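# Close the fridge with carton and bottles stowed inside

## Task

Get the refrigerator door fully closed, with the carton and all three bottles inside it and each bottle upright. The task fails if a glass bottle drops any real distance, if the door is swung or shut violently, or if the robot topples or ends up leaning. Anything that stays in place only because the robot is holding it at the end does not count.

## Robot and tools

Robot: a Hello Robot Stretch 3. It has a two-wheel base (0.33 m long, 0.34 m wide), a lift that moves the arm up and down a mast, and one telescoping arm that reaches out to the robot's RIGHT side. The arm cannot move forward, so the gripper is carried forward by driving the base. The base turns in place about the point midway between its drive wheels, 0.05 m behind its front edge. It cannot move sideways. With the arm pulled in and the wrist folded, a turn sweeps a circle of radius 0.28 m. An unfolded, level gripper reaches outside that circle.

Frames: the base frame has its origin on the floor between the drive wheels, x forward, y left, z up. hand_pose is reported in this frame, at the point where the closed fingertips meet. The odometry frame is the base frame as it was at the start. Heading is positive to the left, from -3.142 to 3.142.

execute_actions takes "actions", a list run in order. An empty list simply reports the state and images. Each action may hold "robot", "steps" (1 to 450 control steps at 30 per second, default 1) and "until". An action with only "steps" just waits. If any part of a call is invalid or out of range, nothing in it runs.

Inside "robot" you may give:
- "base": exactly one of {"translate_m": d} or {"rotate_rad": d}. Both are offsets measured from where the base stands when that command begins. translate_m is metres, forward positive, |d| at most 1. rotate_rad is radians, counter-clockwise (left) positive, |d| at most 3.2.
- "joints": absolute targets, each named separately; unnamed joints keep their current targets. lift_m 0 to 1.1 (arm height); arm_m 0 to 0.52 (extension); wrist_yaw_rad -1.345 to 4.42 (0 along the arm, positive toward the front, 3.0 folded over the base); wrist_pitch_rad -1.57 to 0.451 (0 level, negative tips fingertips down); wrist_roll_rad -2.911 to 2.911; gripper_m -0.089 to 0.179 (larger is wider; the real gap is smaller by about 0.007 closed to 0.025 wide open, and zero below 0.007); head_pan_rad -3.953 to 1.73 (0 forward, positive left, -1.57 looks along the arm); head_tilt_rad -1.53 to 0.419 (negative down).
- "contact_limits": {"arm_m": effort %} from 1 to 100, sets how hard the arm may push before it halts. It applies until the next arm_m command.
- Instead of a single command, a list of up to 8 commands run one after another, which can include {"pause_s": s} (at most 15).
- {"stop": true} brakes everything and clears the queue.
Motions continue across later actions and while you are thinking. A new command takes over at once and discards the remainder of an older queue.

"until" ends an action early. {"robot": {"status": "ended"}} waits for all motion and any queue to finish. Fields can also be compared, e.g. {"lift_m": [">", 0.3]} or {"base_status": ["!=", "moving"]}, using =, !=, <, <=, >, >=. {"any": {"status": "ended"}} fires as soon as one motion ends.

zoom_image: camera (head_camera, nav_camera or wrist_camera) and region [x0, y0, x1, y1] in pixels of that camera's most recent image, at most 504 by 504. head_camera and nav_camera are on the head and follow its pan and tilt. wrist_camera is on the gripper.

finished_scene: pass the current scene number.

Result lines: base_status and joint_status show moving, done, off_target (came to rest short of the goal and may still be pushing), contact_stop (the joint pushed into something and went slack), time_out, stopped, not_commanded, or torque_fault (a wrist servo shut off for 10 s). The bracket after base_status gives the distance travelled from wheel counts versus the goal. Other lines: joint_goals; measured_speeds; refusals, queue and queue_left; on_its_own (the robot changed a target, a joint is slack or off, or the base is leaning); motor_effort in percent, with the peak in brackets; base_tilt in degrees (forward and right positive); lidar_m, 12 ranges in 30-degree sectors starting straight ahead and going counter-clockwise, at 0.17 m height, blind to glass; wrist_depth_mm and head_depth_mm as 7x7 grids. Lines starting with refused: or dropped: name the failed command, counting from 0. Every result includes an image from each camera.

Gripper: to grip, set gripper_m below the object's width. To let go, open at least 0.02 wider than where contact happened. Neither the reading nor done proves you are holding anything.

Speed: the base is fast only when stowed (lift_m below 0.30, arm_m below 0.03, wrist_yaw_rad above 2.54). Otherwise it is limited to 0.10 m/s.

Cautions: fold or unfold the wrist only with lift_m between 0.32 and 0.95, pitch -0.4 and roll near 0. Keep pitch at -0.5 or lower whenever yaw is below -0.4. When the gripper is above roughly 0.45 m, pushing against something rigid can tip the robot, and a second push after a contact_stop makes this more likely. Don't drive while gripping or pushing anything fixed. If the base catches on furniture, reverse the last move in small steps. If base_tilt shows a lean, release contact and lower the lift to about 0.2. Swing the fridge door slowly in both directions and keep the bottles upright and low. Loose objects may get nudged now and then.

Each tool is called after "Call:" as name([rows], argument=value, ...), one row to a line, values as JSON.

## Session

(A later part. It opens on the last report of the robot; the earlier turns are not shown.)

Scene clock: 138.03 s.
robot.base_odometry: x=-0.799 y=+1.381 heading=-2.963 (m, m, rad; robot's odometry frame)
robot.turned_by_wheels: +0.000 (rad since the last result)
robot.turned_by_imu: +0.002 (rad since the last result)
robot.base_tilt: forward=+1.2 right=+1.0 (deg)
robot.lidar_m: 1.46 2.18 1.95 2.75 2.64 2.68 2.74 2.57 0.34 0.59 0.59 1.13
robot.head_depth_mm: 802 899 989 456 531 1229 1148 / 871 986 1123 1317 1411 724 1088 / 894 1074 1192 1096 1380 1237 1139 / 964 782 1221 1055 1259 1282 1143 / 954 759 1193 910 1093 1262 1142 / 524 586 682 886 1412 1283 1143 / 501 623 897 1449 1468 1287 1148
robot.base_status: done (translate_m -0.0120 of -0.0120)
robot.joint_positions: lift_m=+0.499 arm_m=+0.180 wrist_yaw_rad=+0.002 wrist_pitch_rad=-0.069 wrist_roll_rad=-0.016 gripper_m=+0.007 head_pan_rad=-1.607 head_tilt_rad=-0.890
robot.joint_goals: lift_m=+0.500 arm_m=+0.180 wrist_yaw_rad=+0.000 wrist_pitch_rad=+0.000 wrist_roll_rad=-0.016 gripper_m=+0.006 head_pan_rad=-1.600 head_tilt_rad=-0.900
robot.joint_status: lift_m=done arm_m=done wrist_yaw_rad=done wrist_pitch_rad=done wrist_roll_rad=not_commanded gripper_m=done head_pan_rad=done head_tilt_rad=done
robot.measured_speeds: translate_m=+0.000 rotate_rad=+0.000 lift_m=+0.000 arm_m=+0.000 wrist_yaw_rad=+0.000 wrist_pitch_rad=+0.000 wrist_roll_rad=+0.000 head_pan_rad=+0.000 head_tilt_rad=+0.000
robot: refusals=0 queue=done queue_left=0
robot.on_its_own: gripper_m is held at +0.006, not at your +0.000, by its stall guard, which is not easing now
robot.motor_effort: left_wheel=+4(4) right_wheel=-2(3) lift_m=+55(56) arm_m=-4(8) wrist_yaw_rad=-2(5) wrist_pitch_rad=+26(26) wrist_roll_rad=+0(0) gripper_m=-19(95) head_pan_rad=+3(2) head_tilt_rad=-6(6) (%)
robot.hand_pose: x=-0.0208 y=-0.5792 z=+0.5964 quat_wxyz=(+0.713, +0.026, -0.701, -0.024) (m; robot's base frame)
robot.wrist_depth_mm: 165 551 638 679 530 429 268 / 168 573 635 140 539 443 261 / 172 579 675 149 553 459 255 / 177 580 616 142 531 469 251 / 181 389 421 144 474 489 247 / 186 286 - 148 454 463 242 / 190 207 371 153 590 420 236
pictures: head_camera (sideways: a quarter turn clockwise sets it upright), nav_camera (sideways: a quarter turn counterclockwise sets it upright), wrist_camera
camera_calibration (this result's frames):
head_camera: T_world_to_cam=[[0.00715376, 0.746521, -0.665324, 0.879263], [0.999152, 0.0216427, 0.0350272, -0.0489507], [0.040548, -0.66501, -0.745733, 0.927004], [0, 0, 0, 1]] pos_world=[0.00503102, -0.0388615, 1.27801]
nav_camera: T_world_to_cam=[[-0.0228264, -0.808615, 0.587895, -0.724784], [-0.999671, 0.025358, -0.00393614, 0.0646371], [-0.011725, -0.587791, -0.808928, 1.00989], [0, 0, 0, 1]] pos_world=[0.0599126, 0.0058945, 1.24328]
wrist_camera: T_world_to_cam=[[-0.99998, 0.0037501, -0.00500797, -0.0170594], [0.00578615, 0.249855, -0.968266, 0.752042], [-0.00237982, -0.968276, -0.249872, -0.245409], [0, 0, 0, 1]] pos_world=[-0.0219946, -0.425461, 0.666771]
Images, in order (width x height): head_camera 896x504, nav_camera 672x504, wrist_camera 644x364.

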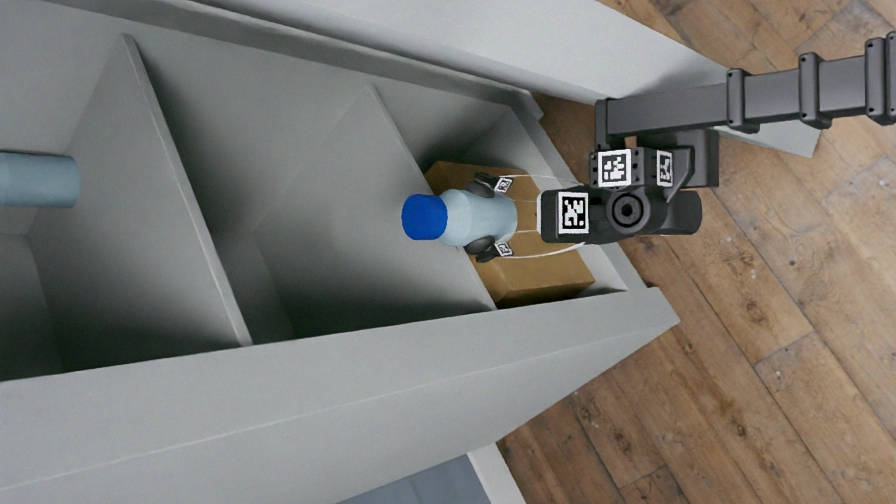

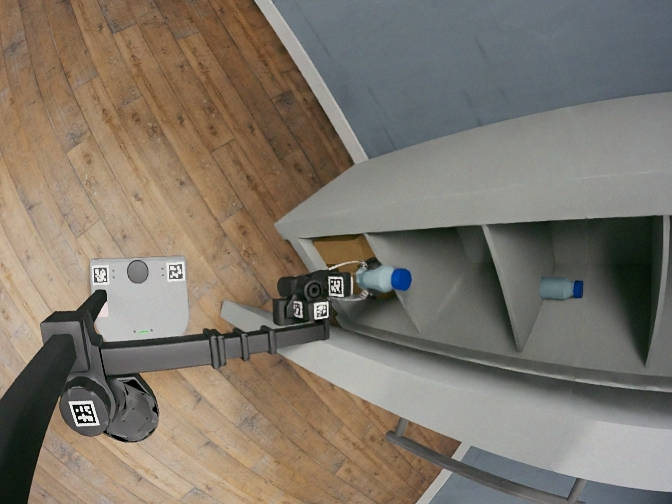

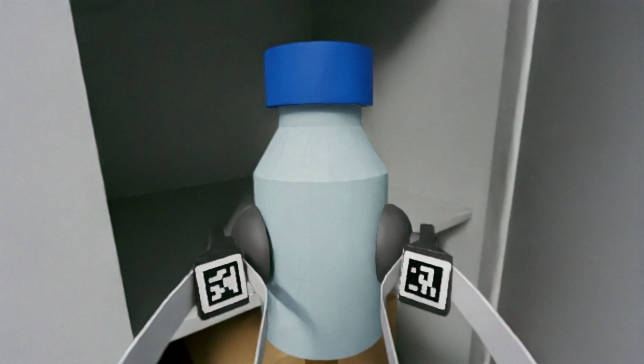

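Call:
execute_actions([
  {"robot":[{"joints":{"arm_m":0.44}},{"joints":{"lift_m":0.455}}],"steps":450,"until":{"robot":{"status":"ended"}}},
])

Scene clock: 139.60 s.
robot.base_odometry: x=-0.799 y=+1.381 heading=-2.964 (m, m, rad; robot's odometry frame)
robot.turned_by_wheels: -0.001 (rad since the last result)
robot.turned_by_imu: +0.012 (rad since the last result)
robot.base_tilt: forward=+1.1 right=+0.7 (deg)
robot.lidar_m: 1.47 2.17 1.95 2.75 2.64 2.70 2.73 2.58 0.35 0.59 0.59 1.14
robot.head_depth_mm: 811 914 1002 458 540 1227 1146 / 880 994 1131 1333 888 914 1092 / 891 1097 1215 1167 1384 1280 1139 / 973 790 1226 1054 1282 1284 1140 / 953 737 1138 901 1091 1289 1144 / 523 590 693 941 1421 1287 1144 / 516 667 975 1460 1470 1292 1150
robot.base_status: done (translate_m -0.0119 of -0.0120)
robot.joint_positions: lift_m=+0.499 arm_m=+0.302 wrist_yaw_rad=-0.002 wrist_pitch_rad=-0.069 wrist_roll_rad=-0.016 gripper_m=+0.007 head_pan_rad=-1.607 head_tilt_rad=-0.892
robot.joint_goals: lift_m=+0.500 arm_m=+0.302 wrist_yaw_rad=+0.000 wrist_pitch_rad=+0.000 wrist_roll_rad=-0.016 gripper_m=+0.006 head_pan_rad=-1.600 head_tilt_rad=-0.900
robot.joint_status: lift_m=done arm_m=contact_stop wrist_yaw_rad=done wrist_pitch_rad=done wrist_roll_rad=not_commanded gripper_m=done head_pan_rad=done head_tilt_rad=done
robot.measured_speeds: translate_m=+0.000 rotate_rad=+0.000 lift_m=+0.001 arm_m=-0.021 wrist_yaw_rad=-0.020 wrist_pitch_rad=+0.048 wrist_roll_rad=+0.000 head_pan_rad=+0.000 head_tilt_rad=-0.048
robot: refusals=0 queue=dropped queue_left=0
robot.on_its_own: gripper_m is held at +0.006, not at your +0.000, by its stall guard, which is not easing now; arm_m is slack since a contact_stop, until your next command for it (your +0.440 is given up)
robot.motor_effort: left_wheel=-32(32) right_wheel=+0(2) lift_m=+54(55) arm_m=+32(51) wrist_yaw_rad=+3(2) wrist_pitch_rad=+25(31) wrist_roll_rad=+0(0) gripper_m=-20(19) head_pan_rad=+3(3) head_tilt_rad=-6(6) (%)
robot.hand_pose: x=-0.0220 y=-0.7007 z=+0.5965 quat_wxyz=(+0.712, +0.024, -0.701, -0.025) (m; robot's base frame)
robot.wrist_depth_mm: 414 464 541 594 457 360 315 / 420 478 539 141 453 368 317 / 431 488 571 149 480 376 335 / 444 501 567 142 468 388 342 / 402 435 432 145 415 383 342 / 298 312 - 149 216 383 336 / 242 242 239 154 480 414 330
pictures: head_camera (sideways: a quarter turn clockwise sets it upright), nav_camera (sideways: a quarter turn counterclockwise sets it upright), wrist_camera
dropped: robot: command 0 of its queue: arm_m: contact_stop
camera_calibration (this result's frames):
head_camera: T_world_to_cam=[[0.00716259, 0.747862, -0.663815, 0.877298], [0.999148, 0.0216247, 0.0351435, -0.0491019], [0.0406373, -0.663502, -0.74707, 0.928743], [0, 0, 0, 1]] pos_world=[0.00503481, -0.0388133, 1.27793]
nav_camera: T_world_to_cam=[[-0.0228263, -0.809801, 0.58626, -0.722655], [-0.999672, 0.0253132, -0.00395765, 0.0646651], [-0.0116352, -0.586158, -0.810113, 1.01143], [0, 0, 0, 1]] pos_world=[0.0599165, 0.00601559, 1.24329]
wrist_camera: T_world_to_cam=[[-0.999952, 0.00836153, -0.00503231, -0.014528], [0.00696057, 0.249642, -0.968313, 0.782391], [-0.00684031, -0.968302, -0.249688, -0.363284], [0, 0, 0, 1]] pos_world=[-0.0224582, -0.546965, 0.666819]
Images, in order (width x height): head_camera 896x504, nav_camera 672x504, wrist_camera 644x364.

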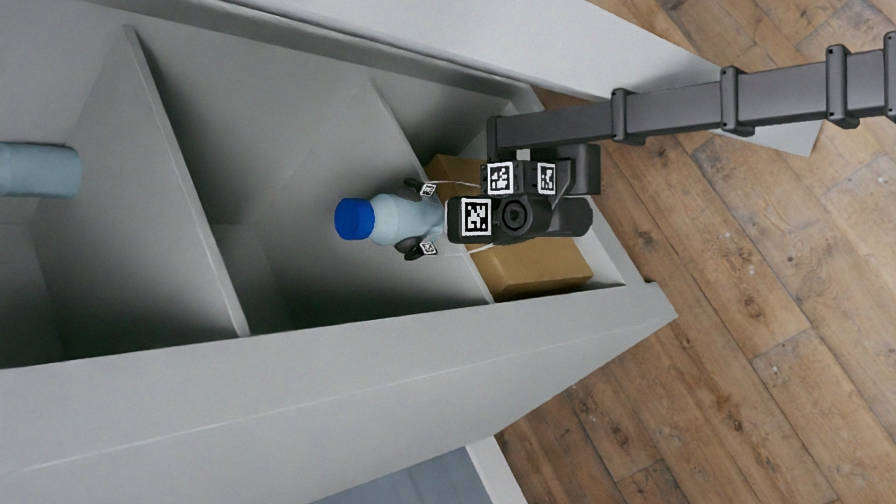

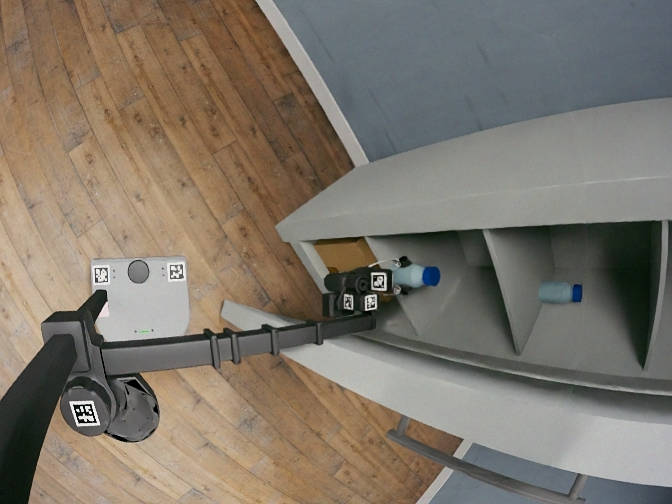

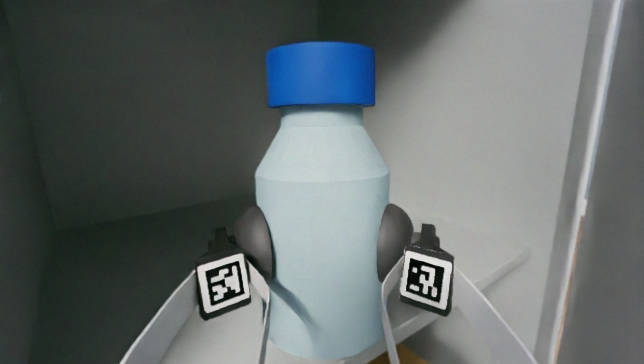

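Arm collar caught the door edge.

Call:
execute_actions([
  {"robot":[{"base":{"translate_m":0.03},"joints":{"arm_m":0.29}},{"joints":{"arm_m":0.42}},{"joints":{"lift_m":0.455}}],"steps":450,"until":{"robot":{"status":"ended"}}},
])

Scene clock: 144.53 s.
robot.base_odometry: x=-0.828 y=+1.376 heading=-2.963 (m, m, rad; robot's odometry frame)
robot.turned_by_wheels: +0.000 (rad since the last result)
robot.turned_by_imu: +0.014 (rad since the last result)
robot.base_tilt: forward=+1.2 right=+1.0 (deg)
robot.lidar_m: 1.47 2.15 1.94 2.75 2.67 2.72 2.76 0.40 0.38 0.58 0.68 1.12
robot.head_depth_mm: 841 933 1072 1198 1056 902 1078 / 888 1039 1155 1349 1416 1258 - / 908 804 1214 1068 1364 1276 1137 / 954 755 1220 1049 1226 1278 1140 / 536 605 691 837 1136 1281 1138 / 503 596 783 1147 1431 1288 1141 / 608 807 1186 1468 1473 1289 1145
robot.base_status: done (translate_m +0.0300 of +0.0300)
robot.joint_positions: lift_m=+0.455 arm_m=+0.420 wrist_yaw_rad=+0.000 wrist_pitch_rad=-0.056 wrist_roll_rad=-0.016 gripper_m=+0.007 head_pan_rad=-1.604 head_tilt_rad=-0.892
robot.joint_goals: lift_m=+0.455 arm_m=+0.420 wrist_yaw_rad=+0.000 wrist_pitch_rad=+0.000 wrist_roll_rad=-0.016 gripper_m=+0.006 head_pan_rad=-1.600 head_tilt_rad=-0.900
robot.joint_status: lift_m=done arm_m=done wrist_yaw_rad=done wrist_pitch_rad=done wrist_roll_rad=not_commanded gripper_m=done head_pan_rad=done head_tilt_rad=done
robot.measured_speeds: translate_m=+0.000 rotate_rad=+0.000 lift_m=+0.000 arm_m=+0.000 wrist_yaw_rad=+0.000 wrist_pitch_rad=+0.000 wrist_roll_rad=+0.000 head_pan_rad=+0.000 head_tilt_rad=+0.000
robot: refusals=0 queue=done queue_left=0
robot.on_its_own: gripper_m is held at +0.006, not at your +0.000, by its stall guard, which is not easing now
robot.motor_effort: left_wheel=+0(32) right_wheel=+0(24) lift_m=+27(45) arm_m=+4(29) wrist_yaw_rad=+0(7) wrist_pitch_rad=+22(30) wrist_roll_rad=+0(0) gripper_m=-19(19) head_pan_rad=+1(2) head_tilt_rad=-6(6) (%)
robot.hand_pose: x=-0.0213 y=-0.8192 z=+0.5555 quat_wxyz=(+0.713, +0.021, -0.701, -0.020) (m; robot's base frame)
robot.wrist_depth_mm: 320 358 416 481 423 330 270 / 330 368 422 140 437 340 275 / 339 376 436 149 443 346 281 / 341 390 425 142 409 353 288 / 324 319 317 144 308 306 281 / 228 227 - 149 198 220 218 / 177 176 174 154 168 171 170
pictures: head_camera (sideways: a quarter turn clockwise sets it upright), nav_camera (sideways: a quarter turn counterclockwise sets it upright), wrist_camera
camera_calibration (this result's frames):
head_camera: T_world_to_cam=[[0.00543356, 0.74789, -0.6638, 0.877289], [0.999096, 0.0239345, 0.0351446, -0.0491031], [0.0421721, -0.663391, -0.747084, 0.928751], [0, 0, 0, 1]] pos_world=[0.00512459, -0.0388152, 1.27792]
nav_camera: T_world_to_cam=[[-0.020954, -0.809864, 0.586244, -0.722645], [-0.999728, 0.0230014, -0.00395787, 0.0646657], [-0.0102791, -0.586167, -0.810125, 1.01144], [0, 0, 0, 1]] pos_world=[0.0599025, 0.00614122, 1.24329]
wrist_camera: T_world_to_cam=[[-0.99997, 0.00566867, -0.00526074, -0.0151528], [0.00645593, 0.237346, -0.971404, 0.763958], [-0.00425795, -0.971409, -0.237376, -0.497558], [0, 0, 0, 1]] pos_world=[-0.0222029, -0.664569, 0.623923]
Images, in order (width x height): head_camera 896x504, nav_camera 672x504, wrist_camera 644x364.

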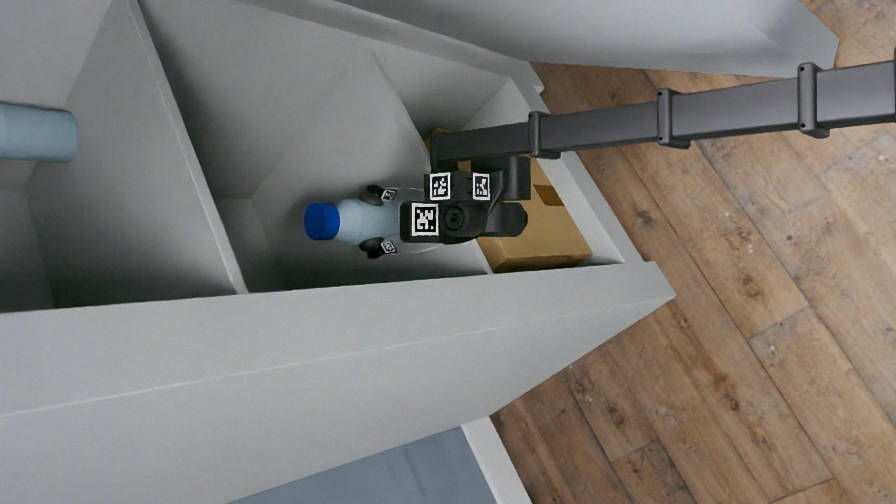

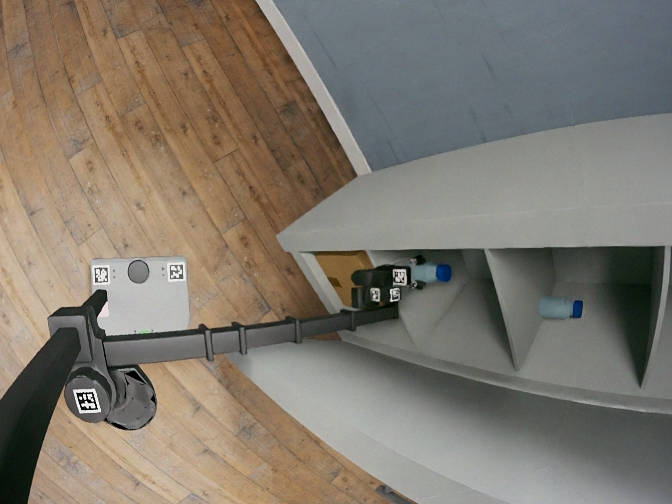

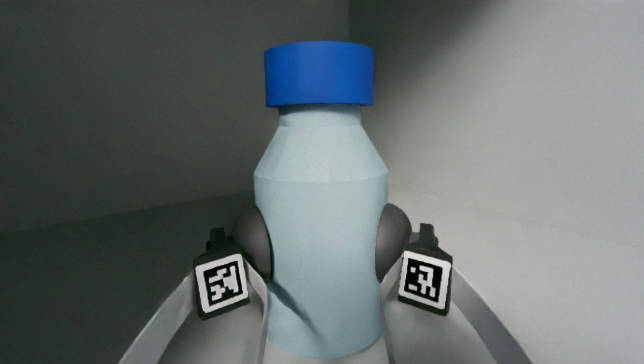

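Call:
execute_actions([
  {"robot":[{"joints":{"gripper_m":0.088,"lift_m":0.45}},{"joints":{"arm_m":0.0}},{"joints":{"wrist_pitch_rad":-1.5,"gripper_m":0}},{"base":{"translate_m":-0.42}},{"joints":{"wrist_pitch_rad":0,"arm_m":0.15,"head_pan_rad":-1.1}}],"steps":450,"until":{"robot":{"status":"ended"}}},
  {"steps":150,"until":{"robot":{"status":"ended"}}},
])

Scene clock: 159.33 s.
robot.base_odometry: x=-0.415 y=+1.450 heading=-2.963 (m, m, rad; robot's odometry frame)
robot.turned_by_wheels: +0.000 (rad since the last result)
robot.turned_by_imu: +0.001 (rad since the last result)
robot.base_tilt: forward=+1.2 right=+1.0 (deg)
robot.lidar_m: 1.77 2.50 2.16 2.54 2.43 2.48 2.39 2.25 2.02 0.38 0.30 1.36
robot.head_depth_mm: 311 368 338 684 1190 - 1094 / - 317 392 472 749 1233 1133 / - 294 337 416 542 796 1119 / - 311 370 454 609 1224 1119 / 966 818 1128 1132 1400 1285 1140 / 680 769 1477 1676 1465 1283 1144 / 1148 1346 1572 1697 1465 1287 1146
robot.base_status: done (translate_m -0.4200 of -0.4200)
robot.joint_positions: lift_m=+0.450 arm_m=+0.150 wrist_yaw_rad=+0.000 wrist_pitch_rad=-0.023 wrist_roll_rad=-0.016 gripper_m=+0.000 head_pan_rad=-1.107 head_tilt_rad=-0.892
robot.joint_goals: lift_m=+0.450 arm_m=+0.150 wrist_yaw_rad=+0.000 wrist_pitch_rad=+0.000 wrist_roll_rad=-0.016 gripper_m=+0.000 head_pan_rad=-1.100 head_tilt_rad=-0.900
robot.joint_status: lift_m=done arm_m=done wrist_yaw_rad=done wrist_pitch_rad=done wrist_roll_rad=not_commanded gripper_m=done head_pan_rad=done head_tilt_rad=done
robot.measured_speeds: translate_m=+0.000 rotate_rad=+0.000 lift_m=+0.000 arm_m=+0.000 wrist_yaw_rad=+0.000 wrist_pitch_rad=+0.000 wrist_roll_rad=+0.000 head_pan_rad=+0.000 head_tilt_rad=+0.000
robot: refusals=0 queue=done queue_left=0
robot.motor_effort: left_wheel=+0(8) right_wheel=+0(2) lift_m=+27(27) arm_m=+4(6) wrist_yaw_rad=+0(0) wrist_pitch_rad=+9(21) wrist_roll_rad=+0(0) gripper_m=-2(80) head_pan_rad=+3(23) head_tilt_rad=-5(6) (%)
robot.hand_pose: x=-0.0213 y=-0.5503 z=+0.5590 quat_wxyz=(+0.713, +0.009, -0.701, -0.008) (m; robot's base frame)
robot.wrist_depth_mm: 117 148 235 - - - - / 118 149 236 - - - - / 119 150 238 - - - - / 119 151 241 - - - - / 119 151 242 - - - - / 120 152 224 - - - - / 120 152 270 879 950 942 931
pictures: head_camera (sideways: a quarter turn clockwise sets it upright), nav_camera (sideways: a quarter turn counterclockwise sets it upright), wrist_camera
camera_calibration (this result's frames):
head_camera: T_world_to_cam=[[-0.35206, 0.659866, -0.6638, 0.879469], [0.866622, 0.497726, 0.0351446, -0.0482951], [0.353581, -0.562891, -0.747084, 0.926852], [0, 0, 0, 1]] pos_world=[0.0237624, -0.0345776, 1.27792]
nav_camera: T_world_to_cam=[[0.367989, -0.721735, 0.586244, -0.725017], [-0.889572, -0.456778, -0.00395787, 0.0639938], [0.27064, -0.52005, -0.810125, 1.00972], [0, 0, 0, 1]] pos_world=[0.0504535, 0.0310675, 1.24329]
wrist_camera: T_world_to_cam=[[-0.99997, 0.00548551, -0.00546195, -0.016645], [0.00646993, 0.204856, -0.978771, 0.689806], [-0.00425014, -0.978777, -0.204885, -0.257756], [0, 0, 0, 1]] pos_world=[-0.022203, -0.393505, 0.62226]
Images, in order (width x height): head_camera 896x504, nav_camera 672x504, wrist_camera 644x364.

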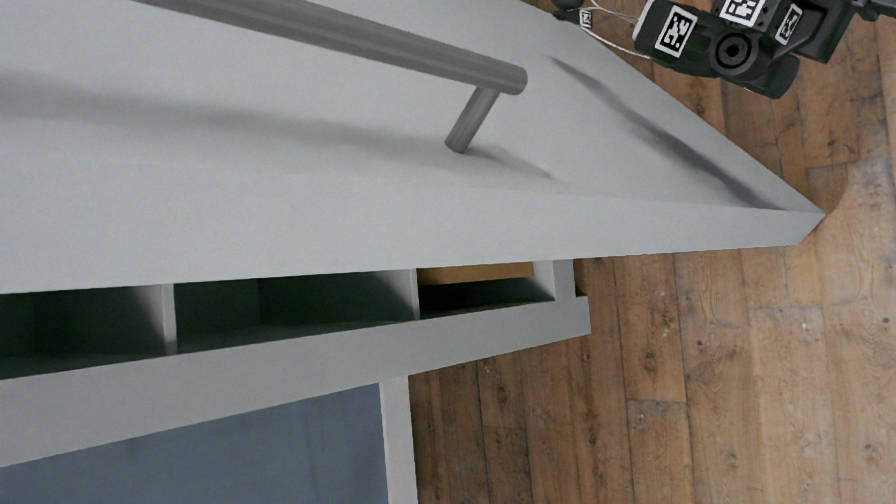

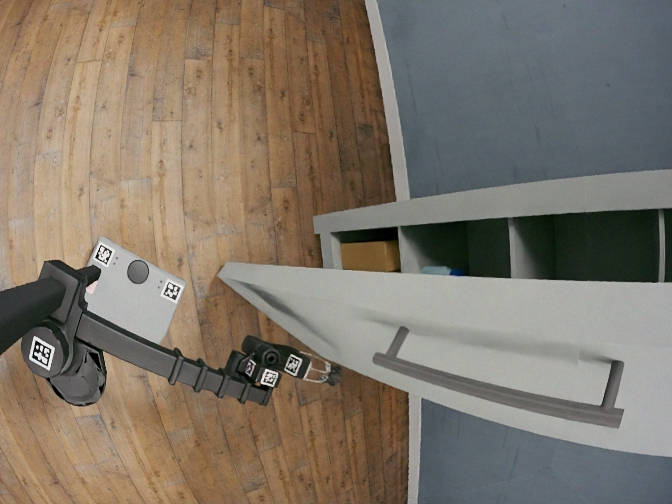

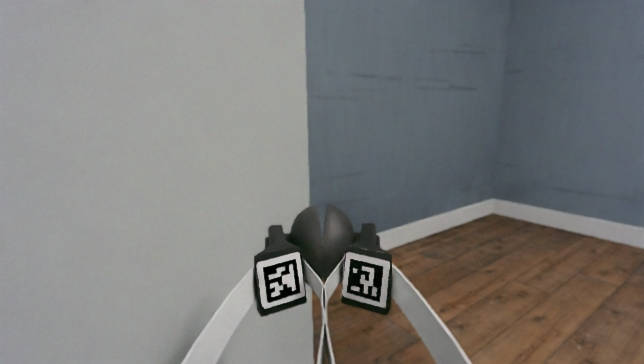

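Call:
execute_actions([
  {"robot":[{"base":{"translate_m":0.38},"joints":{"arm_m":0.1,"head_pan_rad":-1.5}},{"pause_s":3},{"joints":{"arm_m":0}},{"base":{"translate_m":0.3}}],"steps":450,"until":{"robot":{"status":"ended"}}},
])

Scene clock: 173.00 s.
robot.base_odometry: x=-1.084 y=+1.330 heading=-2.963 (m, m, rad; robot's odometry frame)
robot.turned_by_wheels: +0.000 (rad since the last result)
robot.turned_by_imu: +0.008 (rad since the last result)
robot.base_tilt: forward=+1.2 right=+1.0 (deg)
robot.lidar_m: 1.28 1.93 1.83 2.60 2.80 2.86 2.98 2.82 0.54 0.58 0.95 0.97
robot.head_depth_mm: 547 603 665 749 919 1233 1149 / 625 696 784 895 1044 1231 1169 / 727 823 953 1117 1319 1300 - / 869 1008 1199 1447 1453 1287 1140 / 910 1040 1205 1443 1461 1285 1138 / 869 986 1137 1344 1469 1282 1144 / 833 935 1072 1254 1426 1286 1151
robot.base_status: done (translate_m +0.3000 of +0.3000)
robot.joint_positions: lift_m=+0.450 arm_m=+0.003 wrist_yaw_rad=-0.002 wrist_pitch_rad=-0.023 wrist_roll_rad=-0.016 gripper_m=+0.000 head_pan_rad=-1.493 head_tilt_rad=-0.892
robot.joint_goals: lift_m=+0.450 arm_m=+0.000 wrist_yaw_rad=+0.000 wrist_pitch_rad=+0.000 wrist_roll_rad=-0.016 gripper_m=+0.000 head_pan_rad=-1.500 head_tilt_rad=-0.900
robot.joint_status: lift_m=done arm_m=done wrist_yaw_rad=done wrist_pitch_rad=done wrist_roll_rad=not_commanded gripper_m=done head_pan_rad=done head_tilt_rad=done
robot.measured_speeds: translate_m=+0.000 rotate_rad=+0.000 lift_m=+0.000 arm_m=+0.000 wrist_yaw_rad=+0.000 wrist_pitch_rad=+0.000 wrist_roll_rad=+0.000 head_pan_rad=+0.000 head_tilt_rad=+0.000
robot: refusals=0 queue=done queue_left=0
robot.motor_effort: left_wheel=-1(11) right_wheel=+0(14) lift_m=+27(26) arm_m=-4(4) wrist_yaw_rad=+3(36) wrist_pitch_rad=+9(9) wrist_roll_rad=+0(0) gripper_m=-2(5) head_pan_rad=-2(22) head_tilt_rad=-5(5) (%)
robot.hand_pose: x=-0.0220 y=-0.4037 z=+0.5592 quat_wxyz=(+0.713, +0.007, -0.701, -0.009) (m; robot's base frame)
robot.wrist_depth_mm: 569 649 688 456 330 269 349 / 586 669 725 469 340 279 367 / 597 669 746 480 349 288 395 / 607 686 777 506 355 297 427 / 619 708 791 520 363 307 461 / 629 720 846 - 350 321 509 / 645 737 825 562 407 334 564
pictures: head_camera (sideways: a quarter turn clockwise sets it upright), nav_camera (sideways: a quarter turn counterclockwise sets it upright), wrist_camera
camera_calibration (this result's frames):
head_camera: T_world_to_cam=[[-0.0777252, 0.74386, -0.6638, 0.877796], [0.990245, 0.134832, 0.0351446, -0.0490491], [0.115644, -0.654593, -0.747084, 0.928303], [0, 0, 0, 1]] pos_world=[0.00944479, -0.0386831, 1.27792]
nav_camera: T_world_to_cam=[[0.0691891, -0.807174, 0.586244, -0.723195], [-0.99609, -0.088257, -0.00395787, 0.0646435], [0.0549348, -0.583678, -0.810125, 1.01104], [0, 0, 0, 1]] pos_world=[0.0588866, 0.0120831, 1.24329]
wrist_camera: T_world_to_cam=[[-0.999951, 0.00826046, -0.00546528, -0.0170366], [0.00703761, 0.204269, -0.978889, 0.659752], [-0.00696969, -0.97888, -0.204317, -0.114592], [0, 0, 0, 1]] pos_world=[-0.0224775, -0.246798, 0.622318]
Images, in order (width x height): head_camera 896x504, nav_camera 672x504, wrist_camera 644x364.

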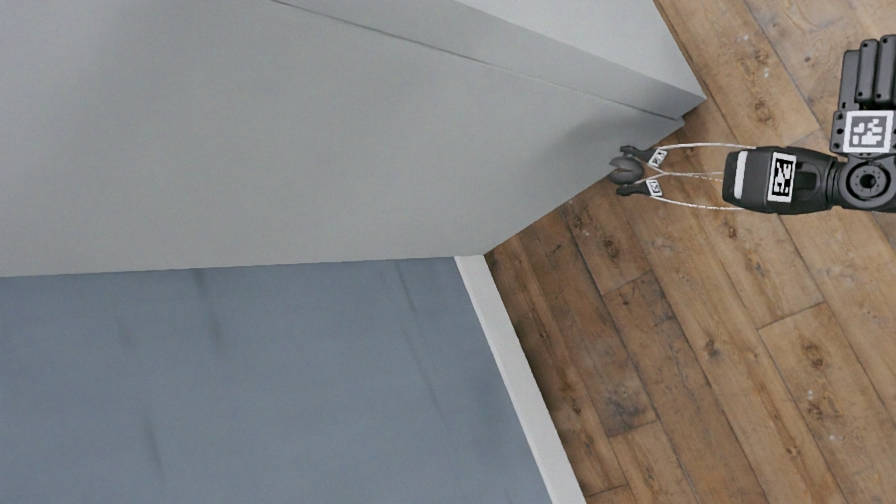

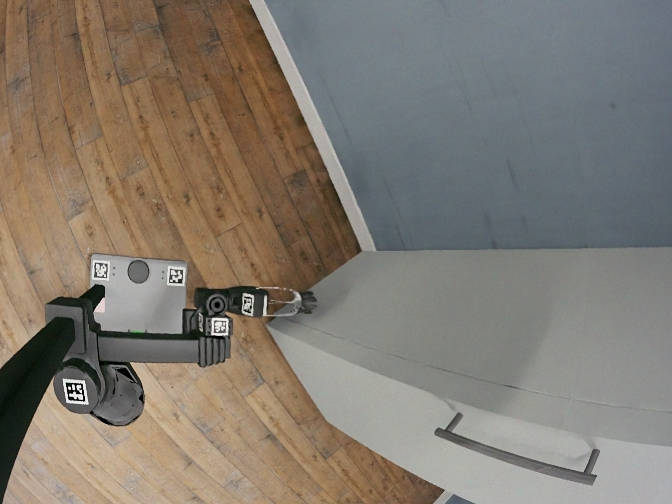

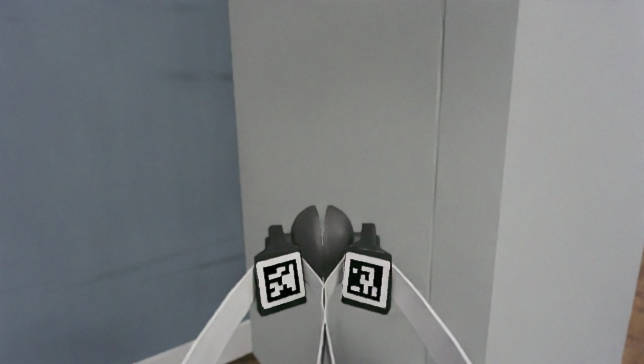

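Call:
finished_scene(scene=1)

The scene is finished: the task was done.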